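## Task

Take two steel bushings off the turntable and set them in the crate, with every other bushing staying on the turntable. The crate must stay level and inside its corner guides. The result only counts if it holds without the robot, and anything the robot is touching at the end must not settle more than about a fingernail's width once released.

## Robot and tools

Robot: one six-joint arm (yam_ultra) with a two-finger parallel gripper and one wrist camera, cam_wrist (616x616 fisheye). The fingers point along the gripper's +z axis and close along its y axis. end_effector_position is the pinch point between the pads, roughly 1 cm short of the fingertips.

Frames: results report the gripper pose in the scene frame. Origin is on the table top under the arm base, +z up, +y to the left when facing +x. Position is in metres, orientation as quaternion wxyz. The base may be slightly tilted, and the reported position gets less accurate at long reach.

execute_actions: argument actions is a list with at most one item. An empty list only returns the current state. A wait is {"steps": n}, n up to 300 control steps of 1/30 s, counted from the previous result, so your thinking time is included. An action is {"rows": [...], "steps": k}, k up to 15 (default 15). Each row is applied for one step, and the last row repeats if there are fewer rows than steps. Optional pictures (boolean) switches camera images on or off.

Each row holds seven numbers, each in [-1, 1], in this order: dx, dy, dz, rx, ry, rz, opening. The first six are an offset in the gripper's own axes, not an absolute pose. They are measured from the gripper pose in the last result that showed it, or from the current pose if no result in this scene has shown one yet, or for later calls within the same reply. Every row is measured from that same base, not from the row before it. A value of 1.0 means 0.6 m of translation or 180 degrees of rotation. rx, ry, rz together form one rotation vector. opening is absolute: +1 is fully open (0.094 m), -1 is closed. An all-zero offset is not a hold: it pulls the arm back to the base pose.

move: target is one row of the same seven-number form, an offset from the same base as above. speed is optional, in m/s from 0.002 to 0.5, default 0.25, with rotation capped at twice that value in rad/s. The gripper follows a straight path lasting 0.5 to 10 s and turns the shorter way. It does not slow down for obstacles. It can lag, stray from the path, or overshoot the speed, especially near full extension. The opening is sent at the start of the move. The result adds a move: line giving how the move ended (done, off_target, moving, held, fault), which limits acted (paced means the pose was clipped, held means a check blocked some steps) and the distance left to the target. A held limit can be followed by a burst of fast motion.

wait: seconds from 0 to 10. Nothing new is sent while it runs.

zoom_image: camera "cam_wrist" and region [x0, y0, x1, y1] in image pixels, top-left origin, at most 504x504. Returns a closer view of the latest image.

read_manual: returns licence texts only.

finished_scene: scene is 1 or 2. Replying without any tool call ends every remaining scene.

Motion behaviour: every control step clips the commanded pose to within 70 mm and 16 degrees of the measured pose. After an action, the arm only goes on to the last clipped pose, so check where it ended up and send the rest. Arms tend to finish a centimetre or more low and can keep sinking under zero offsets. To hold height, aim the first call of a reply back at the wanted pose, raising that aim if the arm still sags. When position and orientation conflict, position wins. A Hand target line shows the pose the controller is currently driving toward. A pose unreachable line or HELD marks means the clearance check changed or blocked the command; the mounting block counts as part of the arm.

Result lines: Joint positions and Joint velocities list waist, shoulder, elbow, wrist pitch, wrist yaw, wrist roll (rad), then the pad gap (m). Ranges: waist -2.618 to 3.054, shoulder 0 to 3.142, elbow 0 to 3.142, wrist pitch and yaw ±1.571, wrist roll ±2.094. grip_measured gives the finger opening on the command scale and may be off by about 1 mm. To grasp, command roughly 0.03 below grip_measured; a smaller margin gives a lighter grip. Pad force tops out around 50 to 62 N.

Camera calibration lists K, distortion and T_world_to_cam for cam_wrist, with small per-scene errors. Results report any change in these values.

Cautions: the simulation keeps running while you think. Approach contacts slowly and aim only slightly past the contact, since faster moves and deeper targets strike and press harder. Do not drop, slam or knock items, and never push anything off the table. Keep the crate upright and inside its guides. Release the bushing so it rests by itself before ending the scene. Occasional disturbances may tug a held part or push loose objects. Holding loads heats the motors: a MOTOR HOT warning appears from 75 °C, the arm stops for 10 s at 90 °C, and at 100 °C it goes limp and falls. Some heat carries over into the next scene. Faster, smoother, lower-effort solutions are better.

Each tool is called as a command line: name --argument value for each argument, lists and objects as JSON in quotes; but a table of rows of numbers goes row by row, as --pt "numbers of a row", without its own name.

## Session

execute_actions --actions '[]'

Scene clock: 0.00 s of 7600.00 s.
end_effector_position=(+0.3783, +0.2724, +0.3731) grip_measured=+1.000 end_effector_quat_wxyz=(-0.278, +0.919, -0.278, +0.025)
Joint positions: [ 0.541  1.486  1.575 -0.914 -0.285 -1.967  0.094]
Joint velocities: [-0.002  0.002 -0.012 -0.037 -0.066 -0.007  0.   ]
Hand target: +0.378, +0.275, +0.385; -0.293, +0.915, -0.275, +0.027
camera_calibration (this result's frames):
cam_wrist: T_world_to_cam=[[0.495085, 0.696533, 0.519357, -0.572476], [0.570573, -0.711442, 0.410239, -0.170709], [0.655238, 0.0932277, -0.749648, 0.128483], [0, 0, 0, 1]] pos_world=[0.29664, 0.26532, 0.463668]

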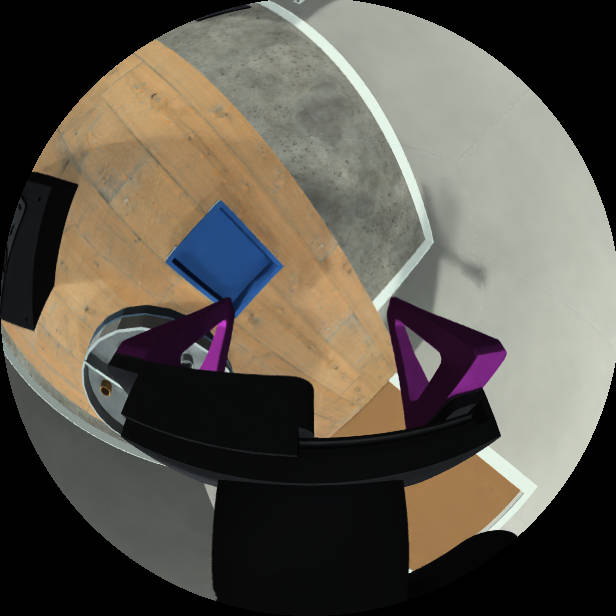

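move --target '[0.36,0.52,-0.2,-0.021,0.238,0.785,-0.55]' --speed 0.5

wait --seconds 10

Scene clock: 8.30 s of 7600.00 s.
end_effector_position=(+0.3698, -0.1174, +0.2777) grip_measured=-0.547 end_effector_quat_wxyz=(-0.012, -0.006, +1.000, +0.003)
Joint positions: [-0.465  1.748  1.571 -1.218 -0.206 -0.461  0.021]
Joint velocities: [ 0.012 -0.002 -0.002 -0.007 -0.066  0.007 -0.001]
Hand target: +0.377, -0.122, +0.290; +0.002, -0.001, +1.000, -0.006
Off the commanded pose: 0.015 m, 2 deg.
move: off_target
camera_calibration (this result's frames):
cam_wrist: T_world_to_cam=[[0.0155819, -0.999767, -0.0149402, -0.120592], [-0.795734, -0.0214469, 0.605267, 0.128118], [-0.605446, 0.00245717, -0.795882, 0.567252], [0, 0, 0, 1]] pos_world=[0.447268, -0.11921, 0.372119]

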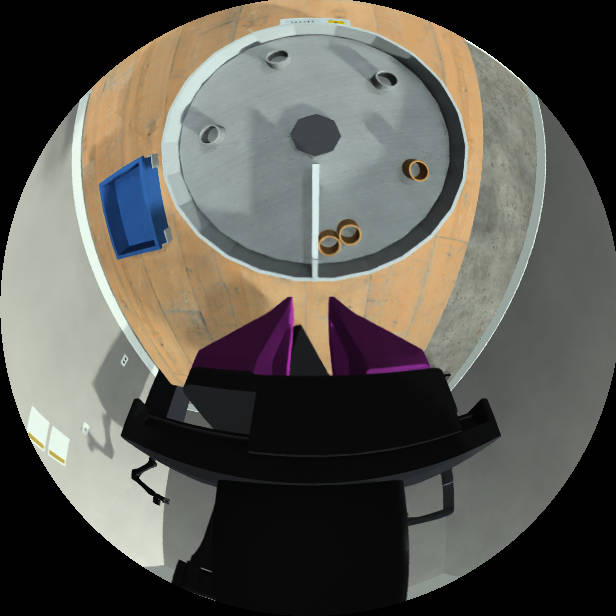

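Scene clock: 18.30 s of 7600.00 s.
end_effector_position=(+0.3693, -0.1171, +0.2777) grip_measured=-0.547 end_effector_quat_wxyz=(-0.013, -0.005, +1.000, +0.004)
Joint positions: [-0.465  1.748  1.571 -1.22  -0.206 -0.459  0.021]
Joint velocities: [-0.002 -0.007  0.022  0.037 -0.022 -0.037 -0.   ]
Hand target: +0.377, -0.122, +0.290; +0.002, -0.001, +1.000, -0.006
Off the commanded pose: 0.015 m, 2 deg.
Steps of this call (steps 1 to 300: nothing new was sent). Readings (end_effector_position):
1: (+0.3697, -0.1173, +0.2777)
2: (+0.3696, -0.1173, +0.2777)
4: (+0.3695, -0.1172, +0.2777)
8: (+0.3694, -0.1172, +0.2777)
300: the state above
camera_calibration (this result's frames):
cam_wrist: T_world_to_cam=[[0.0131664, -0.999787, -0.0158817, -0.119189], [-0.79455, -0.0201038, 0.606866, 0.126989], [-0.607056, 0.00462857, -0.794646, 0.567464], [0, 0, 0, 1]] pos_world=[0.44695, -0.119237, 0.371975]

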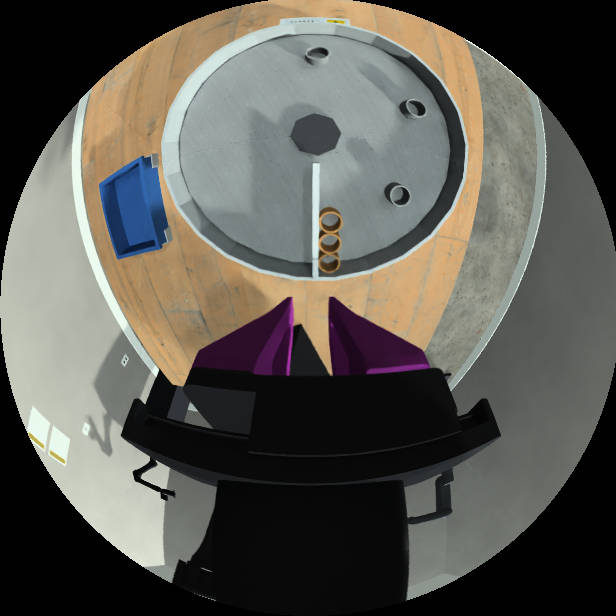

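move --target '[0.03,-0.13,0.25,0,0,0,-0.55]'

wait --seconds 10

Scene clock: 21.40 s of 7600.00 s.
end_effector_position=(+0.3408, -0.1920, +0.1231) grip_measured=-0.547 end_effector_quat_wxyz=(-0.028, -0.005, +1.000, +0.005)
Joint positions: [-0.581  2.068  1.343 -0.723 -0.209 -0.583  0.021]
Joint velocities: [-0.002  0.002 -0.002  0.051  0.022 -0.022 -0.001]
Hand target: +0.344, -0.196, +0.128; -0.013, -0.005, +1.000, +0.002
Off the commanded pose: 0.009 m, 2 deg.
move: done
camera_calibration (this result's frames):
cam_wrist: T_world_to_cam=[[0.0131246, -0.999758, -0.0176713, -0.195853], [-0.775802, -0.0213311, 0.630616, 0.187132], [-0.63084, 0.00543282, -0.775894, 0.433612], [0, 0, 0, 1]] pos_world=[0.421287, -0.194169, 0.214968]

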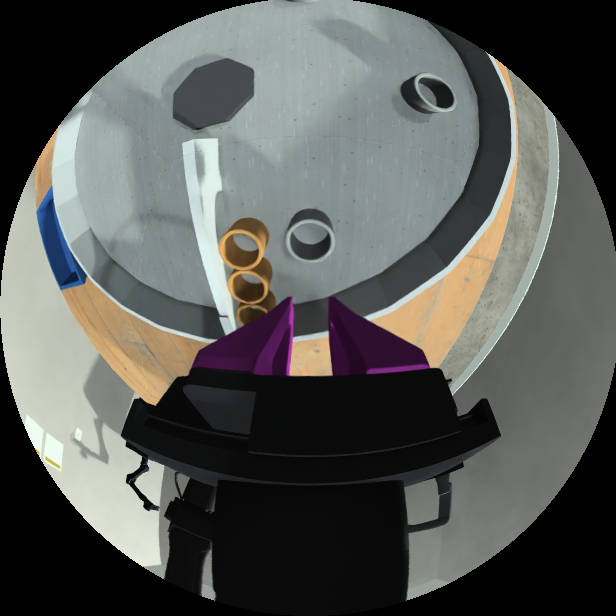

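Scene clock: 31.40 s of 7600.00 s.
end_effector_position=(+0.3412, -0.1921, +0.1231) grip_measured=-0.547 end_effector_quat_wxyz=(-0.028, -0.005, +1.000, +0.004)
Joint positions: [-0.581  2.068  1.343 -0.722 -0.209 -0.583  0.021]
Joint velocities: [-0.002  0.002 -0.002 -0.081  0.022  0.037 -0.   ]
Hand target: +0.344, -0.195, +0.128; -0.013, -0.005, +1.000, +0.003
Off the commanded pose: 0.009 m, 2 deg.
Steps of this call (steps 1 to 300: nothing new was sent). Readings (end_effector_position):
1: (+0.3409, -0.1920, +0.1231)
2: (+0.3410, -0.1921, +0.1231)
4: (+0.3410, -0.1921, +0.1231)
8: (+0.3410, -0.1921, +0.1231)
300: the state above
camera_calibration (this result's frames):
cam_wrist: T_world_to_cam=[[0.0138621, -0.999756, -0.0172034, -0.196311], [-0.776711, -0.0216014, 0.629486, 0.187811], [-0.629704, 0.00463605, -0.776821, 0.43339], [0, 0, 0, 1]] pos_world=[0.421504, -0.194216, 0.215065]

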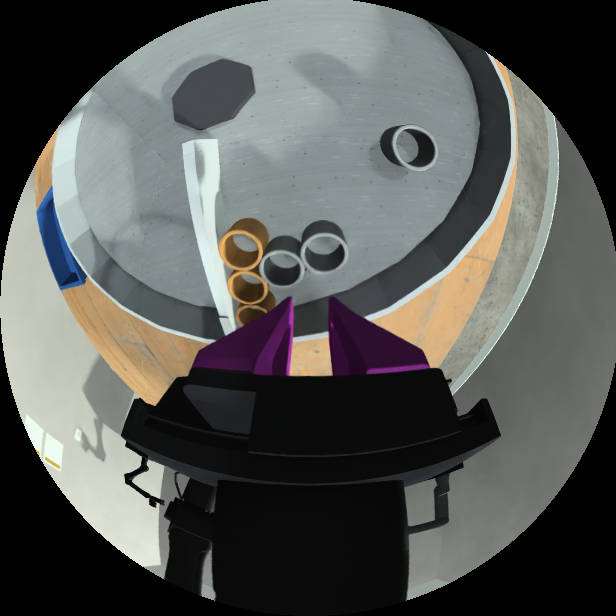

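wait --seconds 10

Scene clock: 42.73 s of 7600.00 s.
end_effector_position=(+0.3412, -0.1921, +0.1231) grip_measured=-0.547 end_effector_quat_wxyz=(-0.028, -0.005, +1.000, +0.004)
Joint positions: [-0.581  2.068  1.343 -0.722 -0.209 -0.583  0.021]
Joint velocities: [-0.022 -0.012  0.002  0.007  0.037 -0.007 -0.   ]
Hand target: +0.344, -0.195, +0.128; -0.013, -0.005, +1.000, +0.003
Off the commanded pose: 0.009 m, 2 deg.
Steps of this call (steps 1 to 340: nothing new was sent). Readings (end_effector_position):
1: (+0.3412, -0.1921, +0.1231)
2: (+0.3412, -0.1921, +0.1231)
4: (+0.3412, -0.1921, +0.1231)
8: (+0.3412, -0.1921, +0.1231)
340: the state above
camera_calibration (this result's frames):
cam_wrist: T_world_to_cam=[[0.0138621, -0.999756, -0.0172034, -0.196311], [-0.776711, -0.0216014, 0.629486, 0.187811], [-0.629704, 0.00463605, -0.776821, 0.43339], [0, 0, 0, 1]] pos_world=[0.421504, -0.194216, 0.215065]

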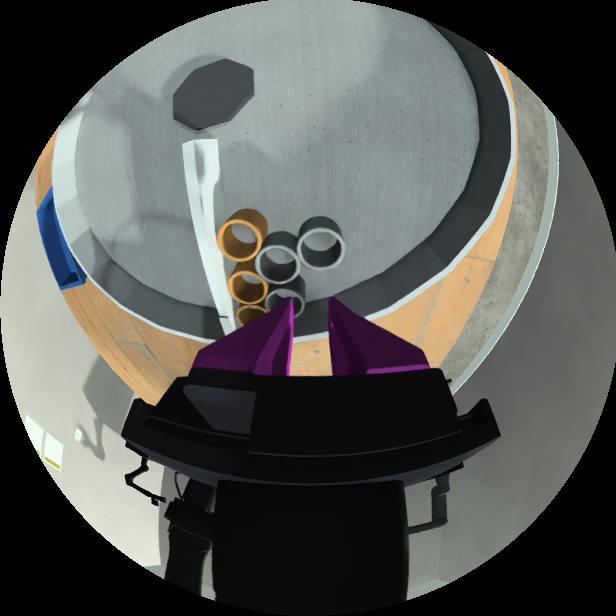

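move --target '[-0.035,-0.042,0.042,0,0,0,-0.55]' --speed 0.1

zoom_image --camera "cam_wrist" --region '[180,140,440,380]'

Scene clock: 46.10 s of 7600.00 s.
end_effector_position=(+0.3472, -0.2064, +0.0898) grip_measured=-0.547 end_effector_quat_wxyz=(-0.047, -0.003, +0.999, +0.014)
Joint positions: [-0.582  2.221  1.457 -0.727 -0.206 -0.588  0.021]
Joint velocities: [ 0.002  0.007 -0.002  0.051 -0.022  0.022  0.   ]
Hand target: +0.359, -0.217, +0.096; -0.028, -0.005, +1.000, +0.004
Off the commanded pose: 0.019 m, 2 deg.
move: off_target
camera_calibration (this result's frames):
cam_wrist: T_world_to_cam=[[0.00760165, -0.999274, -0.0373304, -0.207158], [-0.752346, -0.0303071, 0.658071, 0.200304], [-0.658724, 0.0230829, -0.75203, 0.423112], [0, 0, 0, 1]] pos_world=[0.430987, -0.210704, 0.178646]

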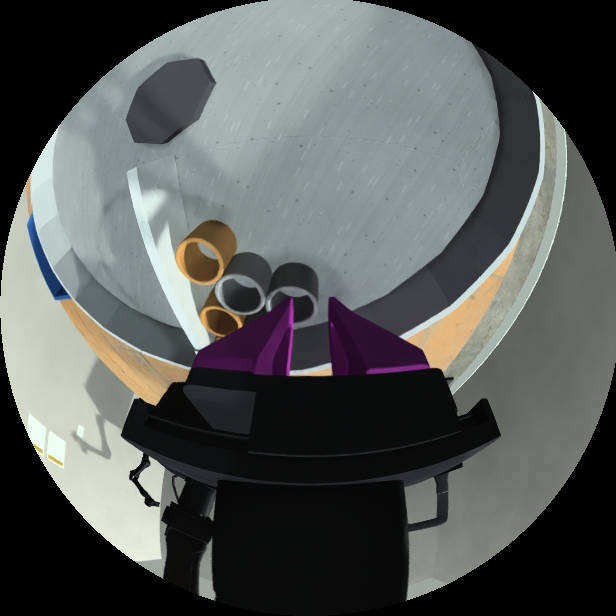

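Region (180, 140, 440, 380) of cam_wrist's 616x616 image, scaled by 1.938, with more detail than that image has; it fills the top 465 rows of this view, and the rest is white.

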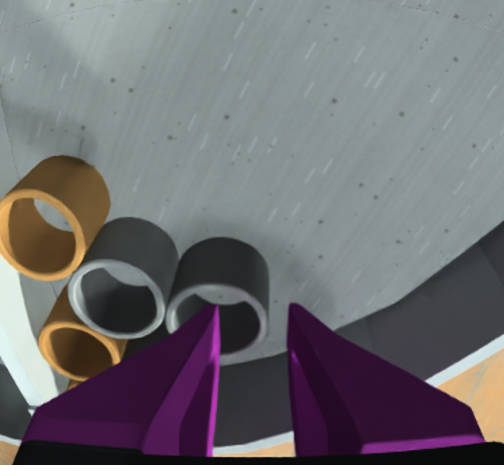

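move --target '[0.018,-0.016,0.006,0,0,0,-0.55]' --speed 0.05

zoom_image --camera "cam_wrist" --region '[180,140,440,380]'

Scene clock: 49.90 s of 7600.00 s.
end_effector_position=(+0.3441, -0.2135, +0.0912) grip_measured=-0.547 end_effector_quat_wxyz=(-0.045, -0.007, +0.999, +0.012)
Joint positions: [-0.601  2.222  1.457 -0.724 -0.206 -0.614  0.021]
Joint velocities: [-0.007  0.002 -0.012 -0.007 -0.007 -0.022  0.   ]
Hand target: +0.336, -0.216, +0.087; -0.047, -0.003, +0.999, +0.014
Off the commanded pose: 0.009 m, 1 deg.
move: done
camera_calibration (this result's frames):
cam_wrist: T_world_to_cam=[[0.0161944, -0.99931, -0.0334249, -0.217562], [-0.754961, -0.034139, 0.654881, 0.197233], [-0.65557, 0.0146291, -0.754993, 0.41963], [0, 0, 0, 1]] pos_world=[0.427523, -0.216818, 0.180382]

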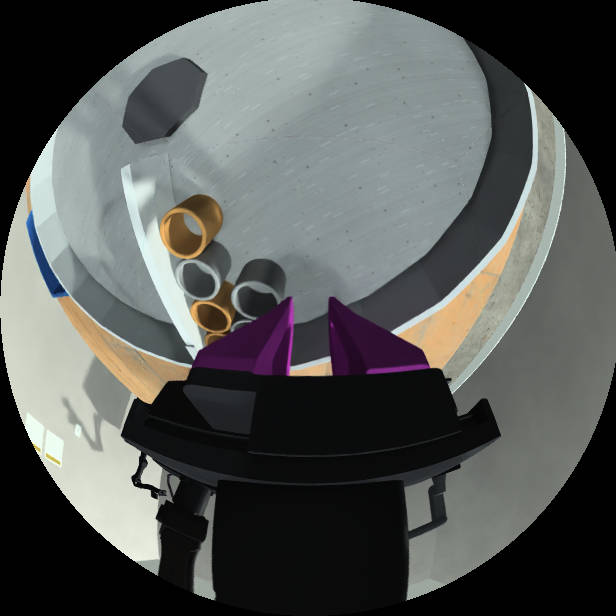

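Region (180, 140, 440, 380) of cam_wrist's 616x616 image, scaled by 1.938, with more detail than that image has; it fills the top 465 rows of this view, and the rest is white.

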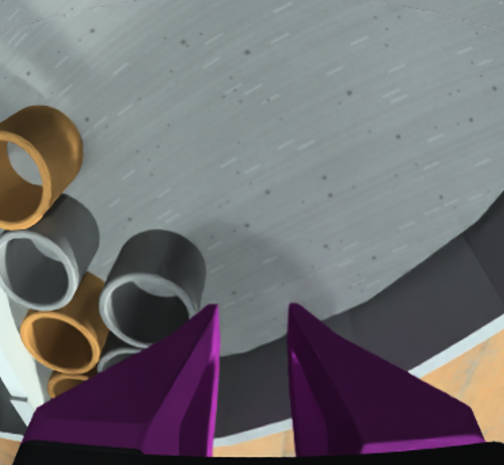

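Rearranged, now nested. Shift +y.

move --target '[0.012,0.04,-0.006,0,0,0,-0.55]' --speed 0.05

zoom_image --camera "cam_wrist" --region '[180,140,440,380]'

Scene clock: 52.97 s of 7600.00 s.
end_effector_position=(+0.3314, -0.1950, +0.0882) grip_measured=-0.548 end_effector_quat_wxyz=(-0.059, -0.005, +0.998, +0.011)
Joint positions: [-0.569  2.181  1.37  -0.697 -0.185 -0.583  0.021]
Joint velocities: [ 0.002  0.002  0.007 -0.022  0.037 -0.007  0.001]
Hand target: +0.337, -0.189, +0.096; -0.045, -0.007, +0.999, +0.013
Off the commanded pose: 0.011 m, 2 deg.
move: off_target
camera_calibration (this result's frames):
cam_wrist: T_world_to_cam=[[0.0119904, -0.999437, -0.0313331, -0.197718], [-0.735106, -0.0300526, 0.677286, 0.182445], [-0.677846, 0.0149122, -0.735053, 0.414497], [0, 0, 0, 1]] pos_world=[0.417452, -0.198305, 0.174914]

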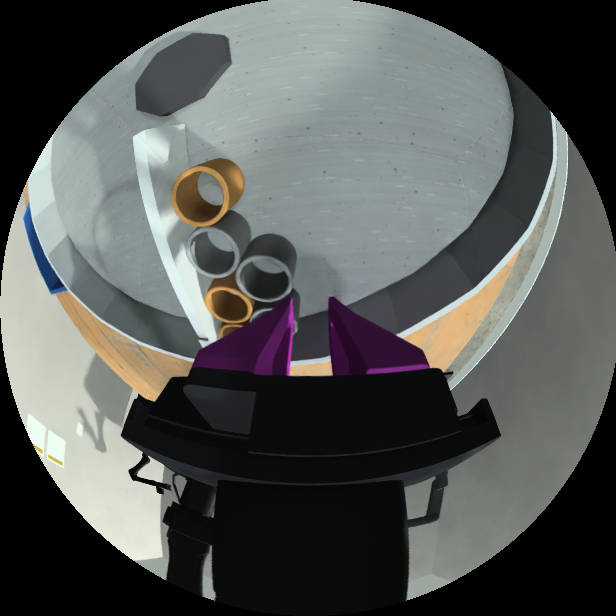

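Region (180, 140, 440, 380) of cam_wrist's 616x616 image, scaled by 1.938, with more detail than that image has; it fills the top 465 rows of this view, and the rest is white.

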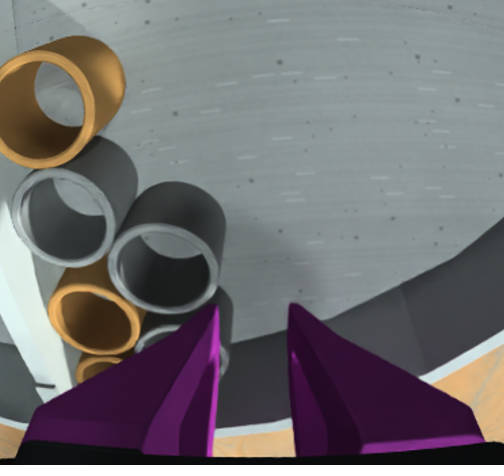

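move --target '[-0.03,0.03,-0.018,0,0,0,-0.55]' --speed 0.05

zoom_image --camera "cam_wrist" --region '[180,140,440,380]'

Scene clock: 56.27 s of 7600.00 s.
end_effector_position=(+0.3380, -0.1799, +0.0882) grip_measured=-0.548 end_effector_quat_wxyz=(-0.074, -0.004, +0.997, +0.007)
Joint positions: [-0.518  2.179  1.387 -0.727 -0.159 -0.532  0.021]
Joint velocities: [-0.012 -0.012  0.012  0.007  0.022  0.037  0.001]
Hand target: +0.351, -0.177, +0.097; -0.059, -0.005, +0.998, +0.012
Off the commanded pose: 0.016 m, 2 deg.
move: off_target
camera_calibration (this result's frames):
cam_wrist: T_world_to_cam=[[0.0104402, -0.999693, -0.0224841, -0.183017], [-0.71487, -0.023184, 0.698873, 0.180268], [-0.69918, 0.00877683, -0.714892, 0.423065], [0, 0, 0, 1]] pos_world=[0.426577, -0.182494, 0.172347]

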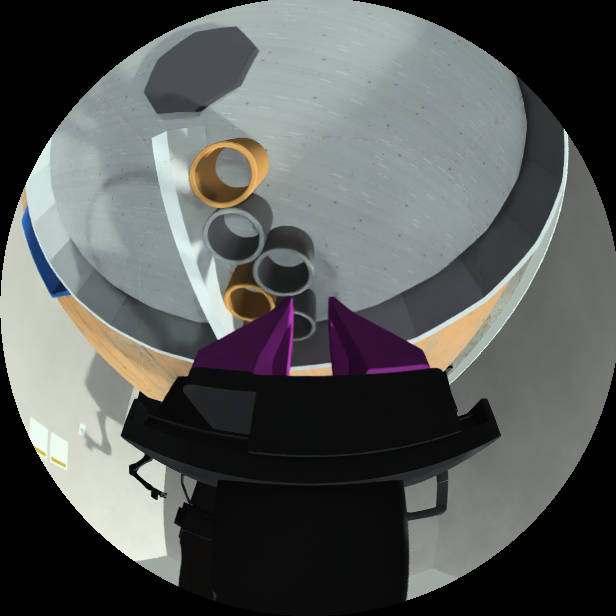

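Region (180, 140, 440, 380) of cam_wrist's 616x616 image, scaled by 1.938, with more detail than that image has; it fills the top 465 rows of this view, and the rest is white.

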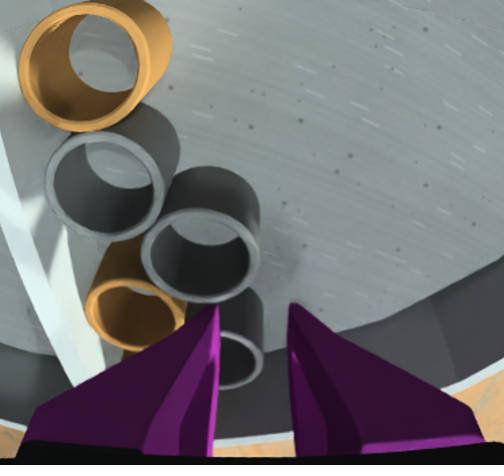

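move --target '[-0.045,0,-0.024,0,-0.015,0,-0.55]' --speed 0.05

zoom_image --camera "cam_wrist" --region '[180,140,440,380]'

Scene clock: 59.60 s of 7600.00 s.
end_effector_position=(+0.3554, -0.1788, +0.0936) grip_measured=-0.548 end_effector_quat_wxyz=(-0.063, -0.005, +0.998, +0.006)
Joint positions: [-0.503  2.187  1.444 -0.752 -0.169 -0.513  0.021]
Joint velocities: [ 0.007 -0.007  0.012 -0.007  0.007  0.007  0.   ]
Hand target: +0.367, -0.180, +0.098; -0.050, -0.005, +0.999, +0.007
Off the commanded pose: 0.012 m, 1 deg.
move: off_target
camera_calibration (this result's frames):
cam_wrist: T_world_to_cam=[[0.0109276, -0.999714, -0.0212873, -0.182328], [-0.730779, -0.0225153, 0.682242, 0.196304], [-0.682526, 0.00810103, -0.730816, 0.434507], [0, 0, 0, 1]] pos_world=[0.442009, -0.181376, 0.179737]

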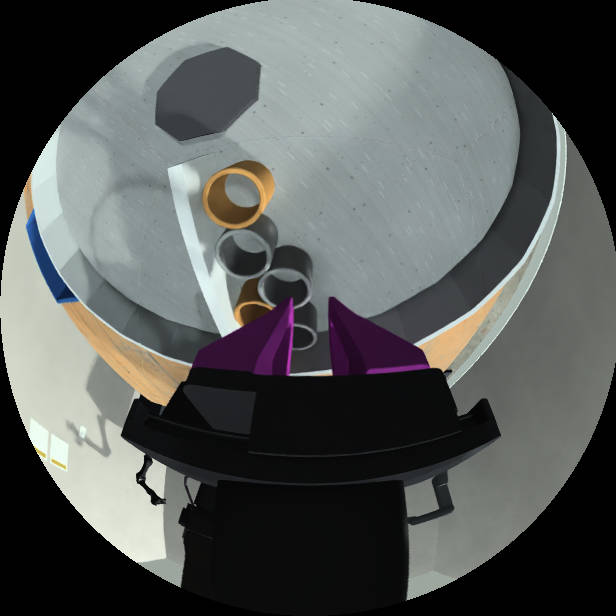

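Region (180, 140, 440, 380) of cam_wrist's 616x616 image, scaled by 1.938, with more detail than that image has; it fills the top 465 rows of this view, and the rest is white.

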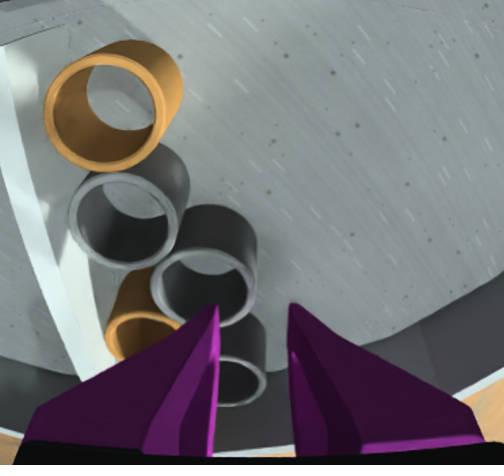

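move --target '[-0.012,0,0.036,0,-0.01,0,-0.55]' --speed 0.04

zoom_image --camera "cam_wrist" --region '[180,140,440,380]'

Scene clock: 63.00 s of 7600.00 s.
end_effector_position=(+0.3561, -0.1771, +0.0766) grip_measured=-0.548 end_effector_quat_wxyz=(-0.059, -0.004, +0.998, +0.013)
Joint positions: [-0.496  2.229  1.44  -0.706 -0.184 -0.507  0.021]
Joint velocities: [ 0.007 -0.002  0.017 -0.066  0.007 -0.051 -0.001]
Hand target: +0.359, -0.179, +0.072; -0.047, -0.005, +0.999, +0.006
Off the commanded pose: 0.007 m, 2 deg.
move: done
camera_calibration (this result's frames):
cam_wrist: T_world_to_cam=[[0.00995934, -0.999323, -0.0354116, -0.179417], [-0.735468, -0.0313138, 0.676835, 0.208973], [-0.677486, 0.0193033, -0.735282, 0.423045], [0, 0, 0, 1]] pos_world=[0.442086, -0.180918, 0.163264]

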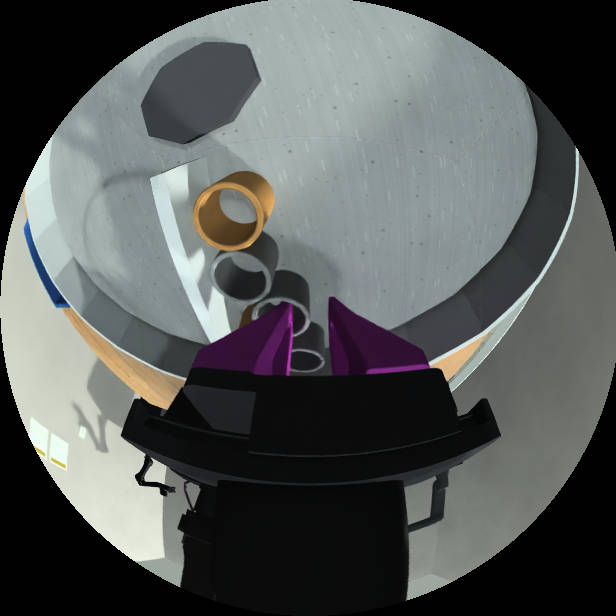

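Region (180, 140, 440, 380) of cam_wrist's 616x616 image, scaled by 1.938, with more detail than that image has; it fills the top 465 rows of this view, and the rest is white.

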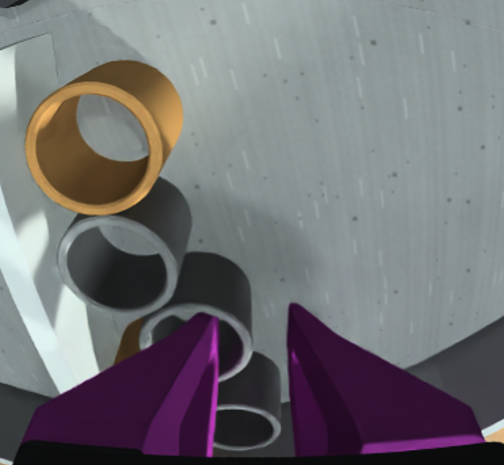

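Inside. Slightly deeper, close, lift.

move --target '[0.008,0.006,0.018,0,0,0,-0.62]' --speed 0.03

move --target '[0,0,0,0,0,0,-1]'

move --target '[0,0,-0.2,0,0,0,-1]' --speed 0.1

Scene clock: 69.83 s of 7600.00 s.
end_effector_position=(+0.3549, -0.1716, +0.0743) grip_measured=-0.617 end_effector_quat_wxyz=(-0.058, -0.004, +0.998, +0.023)
Joint positions: [-0.492  2.229  1.428 -0.701 -0.202 -0.505  0.018]
Joint velocities: [-0.002  0.007  0.002  0.037  0.11   0.007 -0.   ]
Hand target: +0.350, -0.173, +0.067; -0.060, -0.004, +0.998, +0.014
Off the commanded pose: 0.009 m, 1 deg.
move: done
camera_calibration (this result's frames):
cam_wrist: T_world_to_cam=[[0.00791397, -0.998475, -0.0546372, -0.171694], [-0.737185, -0.0427432, 0.674338, 0.208601], [-0.675645, 0.034941, -0.736399, 0.422549], [0, 0, 0, 1]] pos_world=[0.440629, -0.17728, 0.161117]

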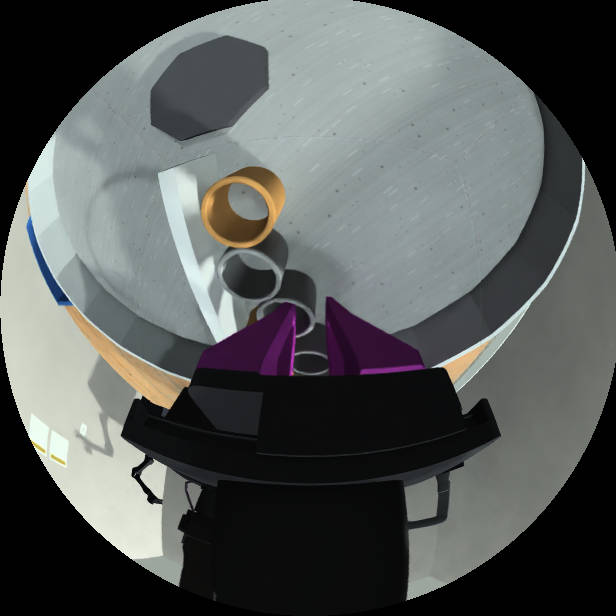

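Scene clock: 70.33 s of 7600.00 s.
end_effector_position=(+0.3550, -0.1709, +0.0752) grip_measured=-0.806 end_effector_quat_wxyz=(-0.057, -0.003, +0.998, +0.025)
Joint positions: [-0.493  2.227  1.428 -0.704 -0.205 -0.504  0.009]
Joint velocities: [ 0.012 -0.002 -0.012  0.066 -0.037  0.037  0.   ]
Hand target: +0.355, -0.172, +0.074; -0.058, -0.004, +0.998, +0.023
Off the commanded pose: 0.001 m, 0 deg.
move: done
camera_calibration (this result's frames):
cam_wrist: T_world_to_cam=[[0.00626012, -0.998311, -0.0577656, -0.170145], [-0.73791, -0.0435976, 0.67349, 0.20831], [-0.67487, 0.0384097, -0.736936, 0.423653], [0, 0, 0, 1]] pos_world=[0.44069, -0.177048, 0.162082]

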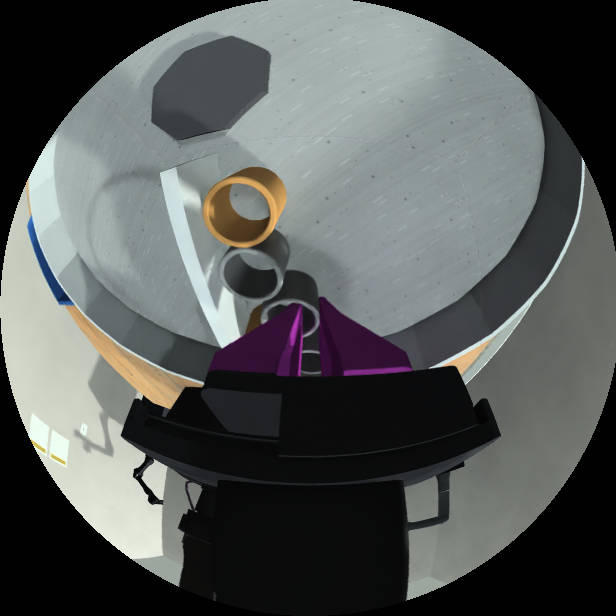

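Scene clock: 72.13 s of 7600.00 s.
end_effector_position=(+0.3597, -0.1690, +0.1747) grip_measured=-0.806 end_effector_quat_wxyz=(-0.081, -0.002, +0.996, +0.037)
Joint positions: [-0.536  2.077  1.605 -1.094 -0.204 -0.558  0.009]
Joint velocities: [-0.027 -0.012  0.002  0.022 -0.081 -0.037  0.   ]
Hand target: +0.370, -0.176, +0.195; -0.058, -0.003, +0.998, +0.024
Off the commanded pose: 0.023 m, 3 deg.
move: off_target
camera_calibration (this result's frames):
cam_wrist: T_world_to_cam=[[0.0000909622, -0.996652, -0.0817614, -0.155827], [-0.705309, -0.0580246, 0.706521, 0.124939], [-0.7089, 0.0576028, -0.702953, 0.509645], [0, 0, 0, 1]] pos_world=[0.449422, -0.177413, 0.257244]

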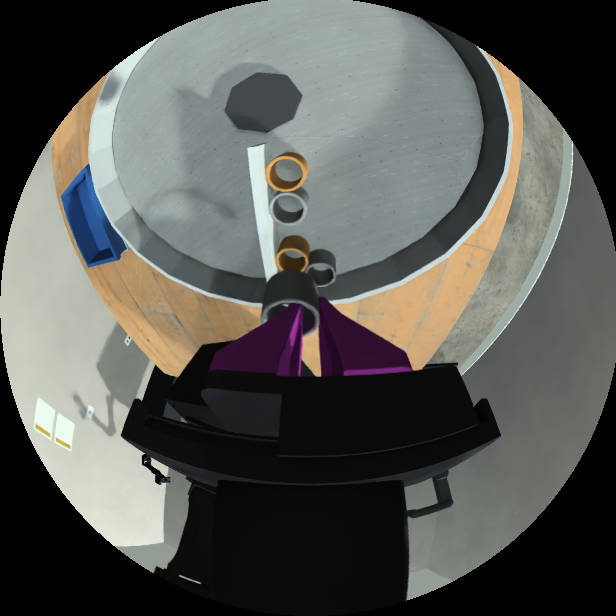

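move --target '[-0.13,0.68,0.02,0.02,-0.02,0,-1]' --speed 0.2

Scene clock: 76.33 s of 7600.00 s.
end_effector_position=(+0.4290, +0.2434, +0.1646) grip_measured=-0.806 end_effector_quat_wxyz=(-0.072, -0.006, +0.997, +0.011)
Joint positions: [ 0.5    2.284  2.136 -1.253 -0.046  0.482  0.009]
Joint velocities: [ 0.002 -0.002 -0.007 -0.095  0.081 -0.037 -0.001]
Hand target: +0.439, +0.244, +0.178; -0.054, -0.002, +0.998, +0.013
Off the commanded pose: 0.017 m, 3 deg.
move: off_target
camera_calibration (this result's frames):
cam_wrist: T_world_to_cam=[[0.0127741, -0.99942, -0.0315783, 0.241358], [-0.717319, -0.0311612, 0.696048, 0.205242], [-0.696628, 0.0137603, -0.7173, 0.535656], [0, 0, 0, 1]] pos_world=[0.517294, 0.240243, 0.24899]

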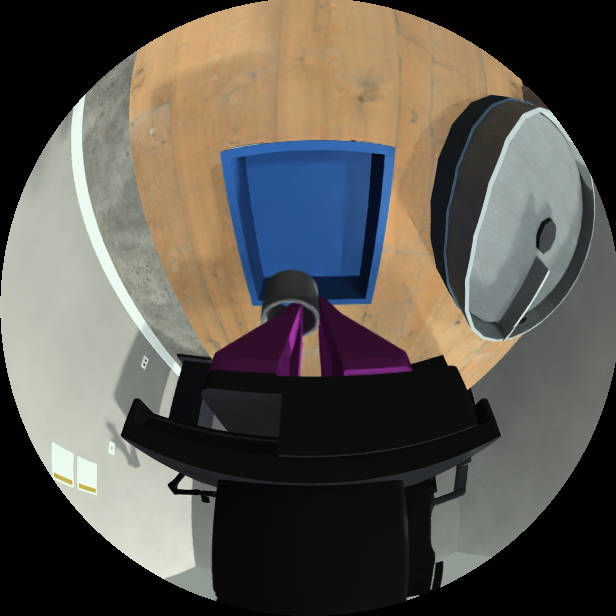

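move --target '[-0.065,0,0.17,0,-0.015,0,-1]' --speed 0.15

move --target '[-0.01,0,0.04,0,0,0,-1]' --speed 0.03

Scene clock: 81.90 s of 7600.00 s.
end_effector_position=(+0.4331, +0.2411, +0.0439) grip_measured=-0.806 end_effector_quat_wxyz=(-0.078, -0.006, +0.997, +0.003)
Joint positions: [ 0.485  2.531  2.12  -1.009 -0.039  0.467  0.009]
Joint velocities: [-0.007 -0.007 -0.012  0.022 -0.022 -0.022 -0.   ]
Hand target: +0.451, +0.244, +0.058; -0.049, -0.006, +0.999, +0.011
Off the commanded pose: 0.025 m, 3 deg.
move: off_target
camera_calibration (this result's frames):
cam_wrist: T_world_to_cam=[[0.0145594, -0.999775, -0.0154164, 0.233795], [-0.709357, -0.0211939, 0.70453, 0.285844], [-0.704699, 0.000678211, -0.709506, 0.458203], [0, 0, 0, 1]] pos_world=[0.522257, 0.239489, 0.127316]

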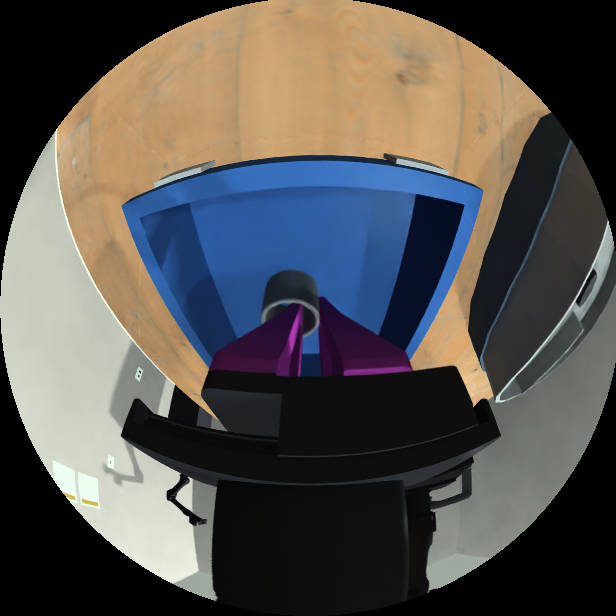

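Scene clock: 82.97 s of 7600.00 s.
end_effector_position=(+0.4250, +0.2375, +0.0283) grip_measured=-0.806 end_effector_quat_wxyz=(-0.092, -0.006, +0.996, -0.004)
Joint positions: [ 0.485  2.566  2.12  -1.004 -0.038  0.467  0.009]
Joint velocities: [ 0.007 -0.007 -0.007  0.007  0.022  0.051 -0.   ]
Hand target: +0.434, +0.240, +0.020; -0.078, -0.006, +0.997, +0.003
Off the commanded pose: 0.014 m, 2 deg.
move: off_target
camera_calibration (this result's frames):
cam_wrist: T_world_to_cam=[[0.0155421, -0.999878, -0.00142077, 0.229301], [-0.690141, -0.0117557, 0.72358, 0.280088], [-0.723508, -0.0102654, -0.690239, 0.451577], [0, 0, 0, 1]] pos_world=[0.516456, 0.237202, 0.109356]

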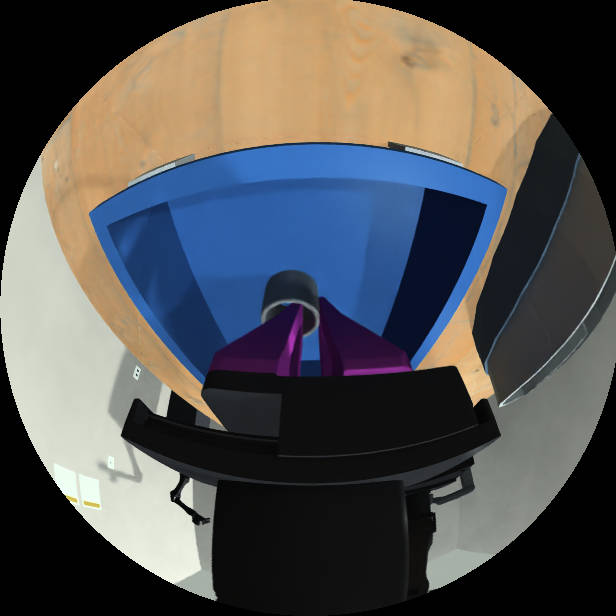

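move --target '[0,0,-0.01,0,0,0,-0.62]'

move --target '[0.04,0,-0.25,0,0,0,-0.62]' --speed 0.15

move --target '[0.07,-0.68,0,0,-0.03,0,-0.55]' --speed 0.35

Scene clock: 88.70 s of 7600.00 s.
end_effector_position=(+0.4240, +0.2371, +0.0285) grip_measured=-0.623 end_effector_quat_wxyz=(-0.094, -0.006, +0.996, -0.005)
Joint positions: [ 0.485  2.566  2.12  -1.009 -0.039  0.467  0.018]
Joint velocities: [-0.022  0.007 -0.002 -0.066 -0.022  0.022 -0.   ]
Hand target: +0.426, +0.238, +0.034; -0.092, -0.006, +0.996, -0.004
Off the commanded pose: 0.006 m, 0 deg.
move: done
camera_calibration (this result's frames):
cam_wrist: T_world_to_cam=[[0.0156482, -0.999878, 0.000290678, 0.22876], [-0.68707, -0.0105415, 0.726515, 0.27756], [-0.726423, -0.0115684, -0.68715, 0.452426], [0, 0, 0, 1]] pos_world=[0.515776, 0.236892, 0.109166]

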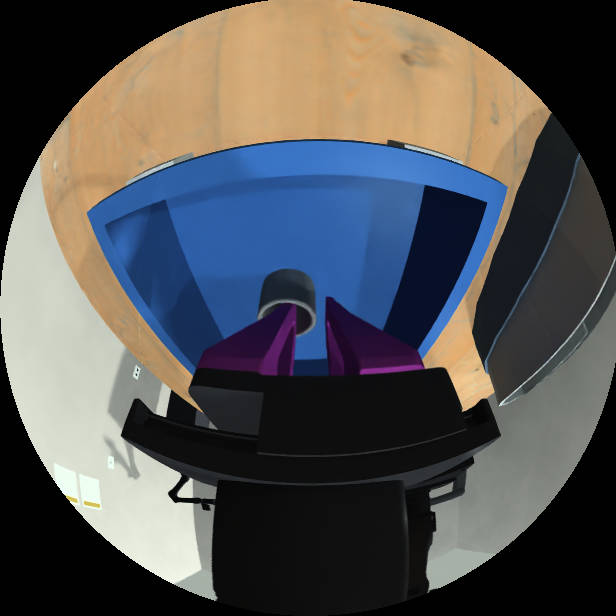

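Scene clock: 90.40 s of 7600.00 s.
end_effector_position=(+0.4222, +0.2329, +0.1621) grip_measured=-0.623 end_effector_quat_wxyz=(-0.114, -0.004, +0.993, -0.016)
Joint positions: [ 0.489  2.367  2.27  -1.403 -0.039  0.475  0.018]
Joint velocities: [ 0.002  0.002  0.002  0.022 -0.022 -0.037  0.001]
Hand target: +0.429, +0.241, +0.181; -0.094, -0.006, +0.996, -0.005
Off the commanded pose: 0.020 m, 3 deg.
move: off_target
camera_calibration (this result's frames):
cam_wrist: T_world_to_cam=[[0.0140226, -0.999673, 0.021378, 0.221806], [-0.656859, 0.00691004, 0.753982, 0.157939], [-0.753883, -0.0246152, -0.656547, 0.552554], [0, 0, 0, 1]] pos_world=[0.517195, 0.234243, 0.238953]

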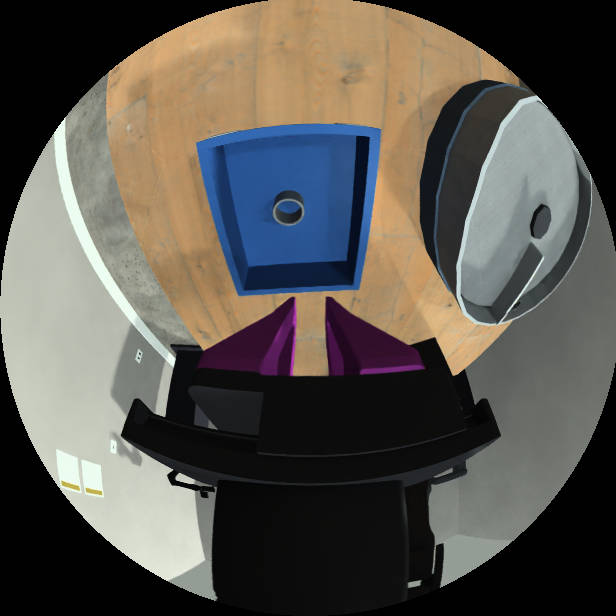

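Scene clock: 92.30 s of 7600.00 s.
end_effector_position=(+0.3723, -0.1782, +0.1844) grip_measured=-0.553 end_effector_quat_wxyz=(-0.081, -0.001, +0.997, -0.021)
Joint positions: [-0.503  2.059  1.636 -1.077 -0.104 -0.503  0.021]
Joint velocities: [-0.007  0.002 -0.007 -0.037 -0.051 -0.007  0.   ]
Hand target: +0.385, -0.180, +0.193; -0.062, -0.008, +0.998, -0.024
Off the commanded pose: 0.014 m, 2 deg.
move: off_target
camera_calibration (this result's frames):
cam_wrist: T_world_to_cam=[[0.00737515, -0.99941, 0.0335374, -0.18872], [-0.705675, 0.0185608, 0.708293, 0.139891], [-0.708498, -0.0288902, -0.705122, 0.510768], [0, 0, 0, 1]] pos_world=[0.461987, -0.176449, 0.267398]

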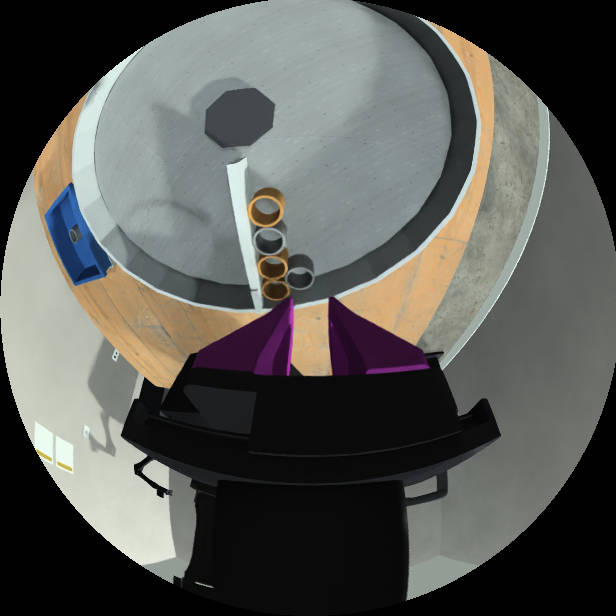

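move --target '[0.077,-0.006,0.145,0,0.045,0.075,-0.55]' --speed 0.15

zoom_image --camera "cam_wrist" --region '[180,140,440,380]'

Scene clock: 97.47 s of 7600.00 s.
end_effector_position=(+0.3141, -0.1767, +0.1045) grip_measured=-0.553 end_effector_quat_wxyz=(-0.153, +0.107, +0.982, -0.021)
Joint positions: [-0.503  2.182  1.442 -0.908 -0.06  -0.303  0.021]
Joint velocities: [-0.017  0.002  0.012 -0.037  0.051  0.037  0.002]
Hand target: +0.311, -0.185, +0.106; -0.148, +0.119, +0.981, -0.030
Off the commanded pose: 0.009 m, 2 deg.
move: done
camera_calibration (this result's frames):
cam_wrist: T_world_to_cam=[[-0.20227, -0.977153, 0.0652566, -0.117574], [-0.577026, 0.172753, 0.798247, 0.132779], [-0.791282, 0.123807, -0.598785, 0.455061], [0, 0, 0, 1]] pos_world=[0.412917, -0.194166, 0.174166]

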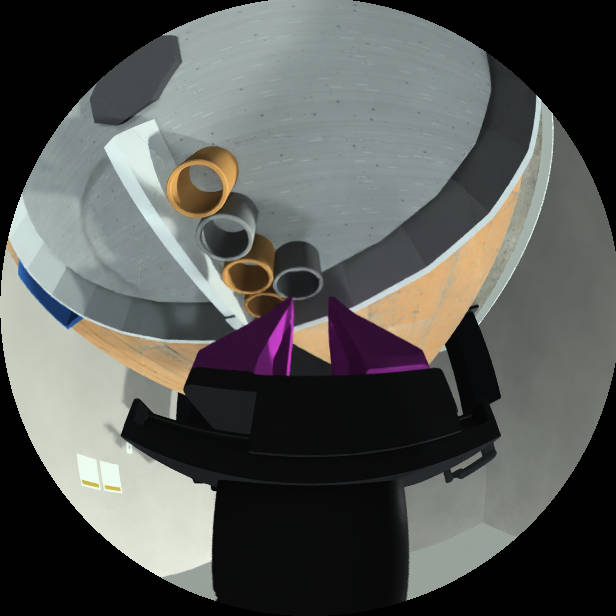

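Region (180, 140, 440, 380) of cam_wrist's 616x616 image, scaled by 1.938, with more detail than that image has; it fills the top 465 rows of this view, and the rest is white.

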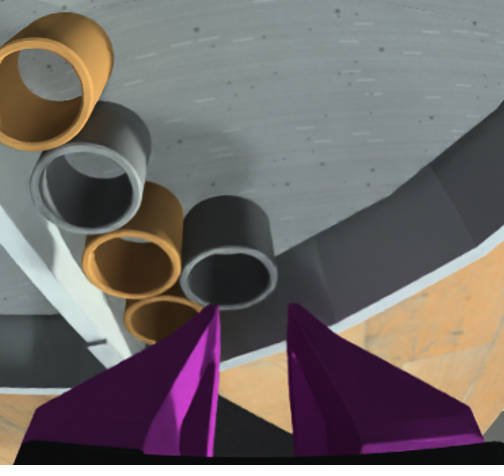

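move --target '[0,-0.02,0.03,0,0,0,-0.55]' --speed 0.05

zoom_image --camera "cam_wrist" --region '[180,140,440,380]'

Scene clock: 102.07 s of 7600.00 s.
end_effector_position=(+0.3093, -0.1838, +0.0893) grip_measured=-0.553 end_effector_quat_wxyz=(-0.156, +0.103, +0.982, -0.019)
Joint positions: [-0.516  2.226  1.442 -0.87  -0.06  -0.324  0.021]
Joint velocities: [-0.017 -0.007 -0.012  0.037 -0.022 -0.037 -0.   ]
Hand target: +0.306, -0.189, +0.088; -0.153, +0.107, +0.982, -0.021
Off the commanded pose: 0.006 m, 1 deg.
move: done
camera_calibration (this result's frames):
cam_wrist: T_world_to_cam=[[-0.196063, -0.978741, 0.0602115, -0.126258], [-0.574249, 0.164374, 0.802009, 0.140698], [-0.794857, 0.122668, -0.594269, 0.44354], [0, 0, 0, 1]] pos_world=[0.408592, -0.201109, 0.158343]

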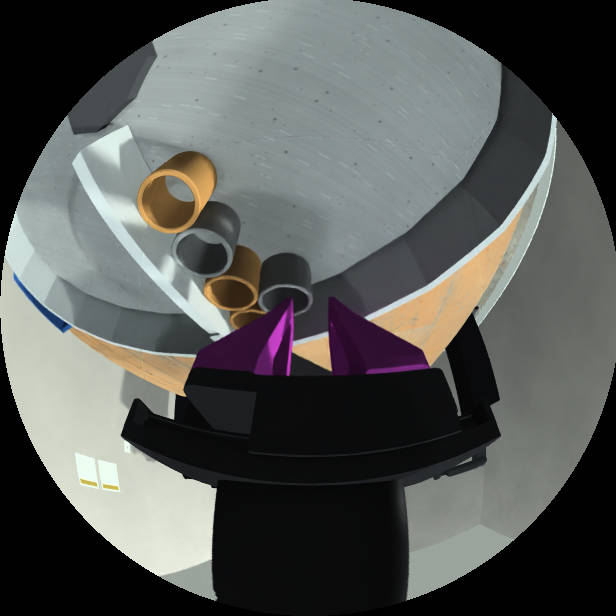

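Region (180, 140, 440, 380) of cam_wrist's 616x616 image, scaled by 1.938, with more detail than that image has; it fills the top 465 rows of this view, and the rest is white.

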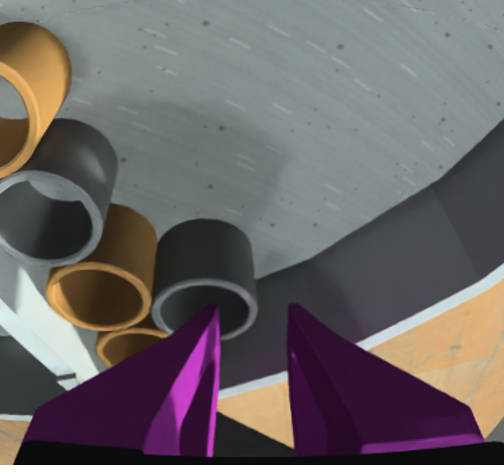

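move --target '[-0.014,0,0.034,0,0,0,-0.55]' --speed 0.04

zoom_image --camera "cam_wrist" --region '[180,140,440,380]'

Scene clock: 106.07 s of 7600.00 s.
end_effector_position=(+0.3057, -0.1833, +0.0769) grip_measured=-0.553 end_effector_quat_wxyz=(-0.162, +0.102, +0.981, -0.015)
Joint positions: [-0.513  2.261  1.442 -0.849 -0.061 -0.325  0.021]
Joint velocities: [ 0.022 -0.007  0.007  0.007 -0.037  0.007 -0.001]
Hand target: +0.310, -0.186, +0.068; -0.156, +0.103, +0.982, -0.019
Off the commanded pose: 0.011 m, 1 deg.
move: off_target
camera_calibration (this result's frames):
cam_wrist: T_world_to_cam=[[-0.194418, -0.979433, 0.0539761, -0.125849], [-0.564822, 0.156767, 0.810186, 0.143569], [-0.801984, 0.127028, -0.583683, 0.435405], [0, 0, 0, 1]] pos_world=[0.405812, -0.201076, 0.144614]

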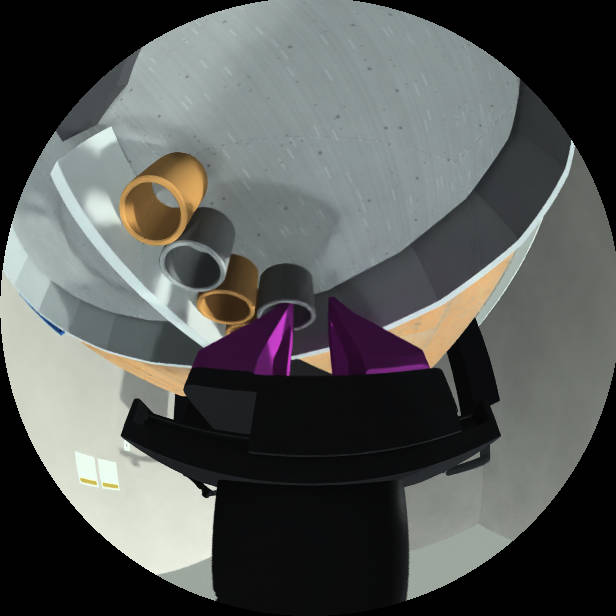

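Region (180, 140, 440, 380) of cam_wrist's 616x616 image, scaled by 1.938, with more detail than that image has; it fills the top 465 rows of this view, and the rest is white.

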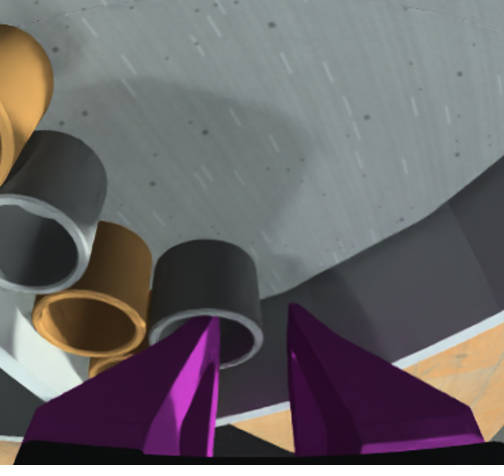

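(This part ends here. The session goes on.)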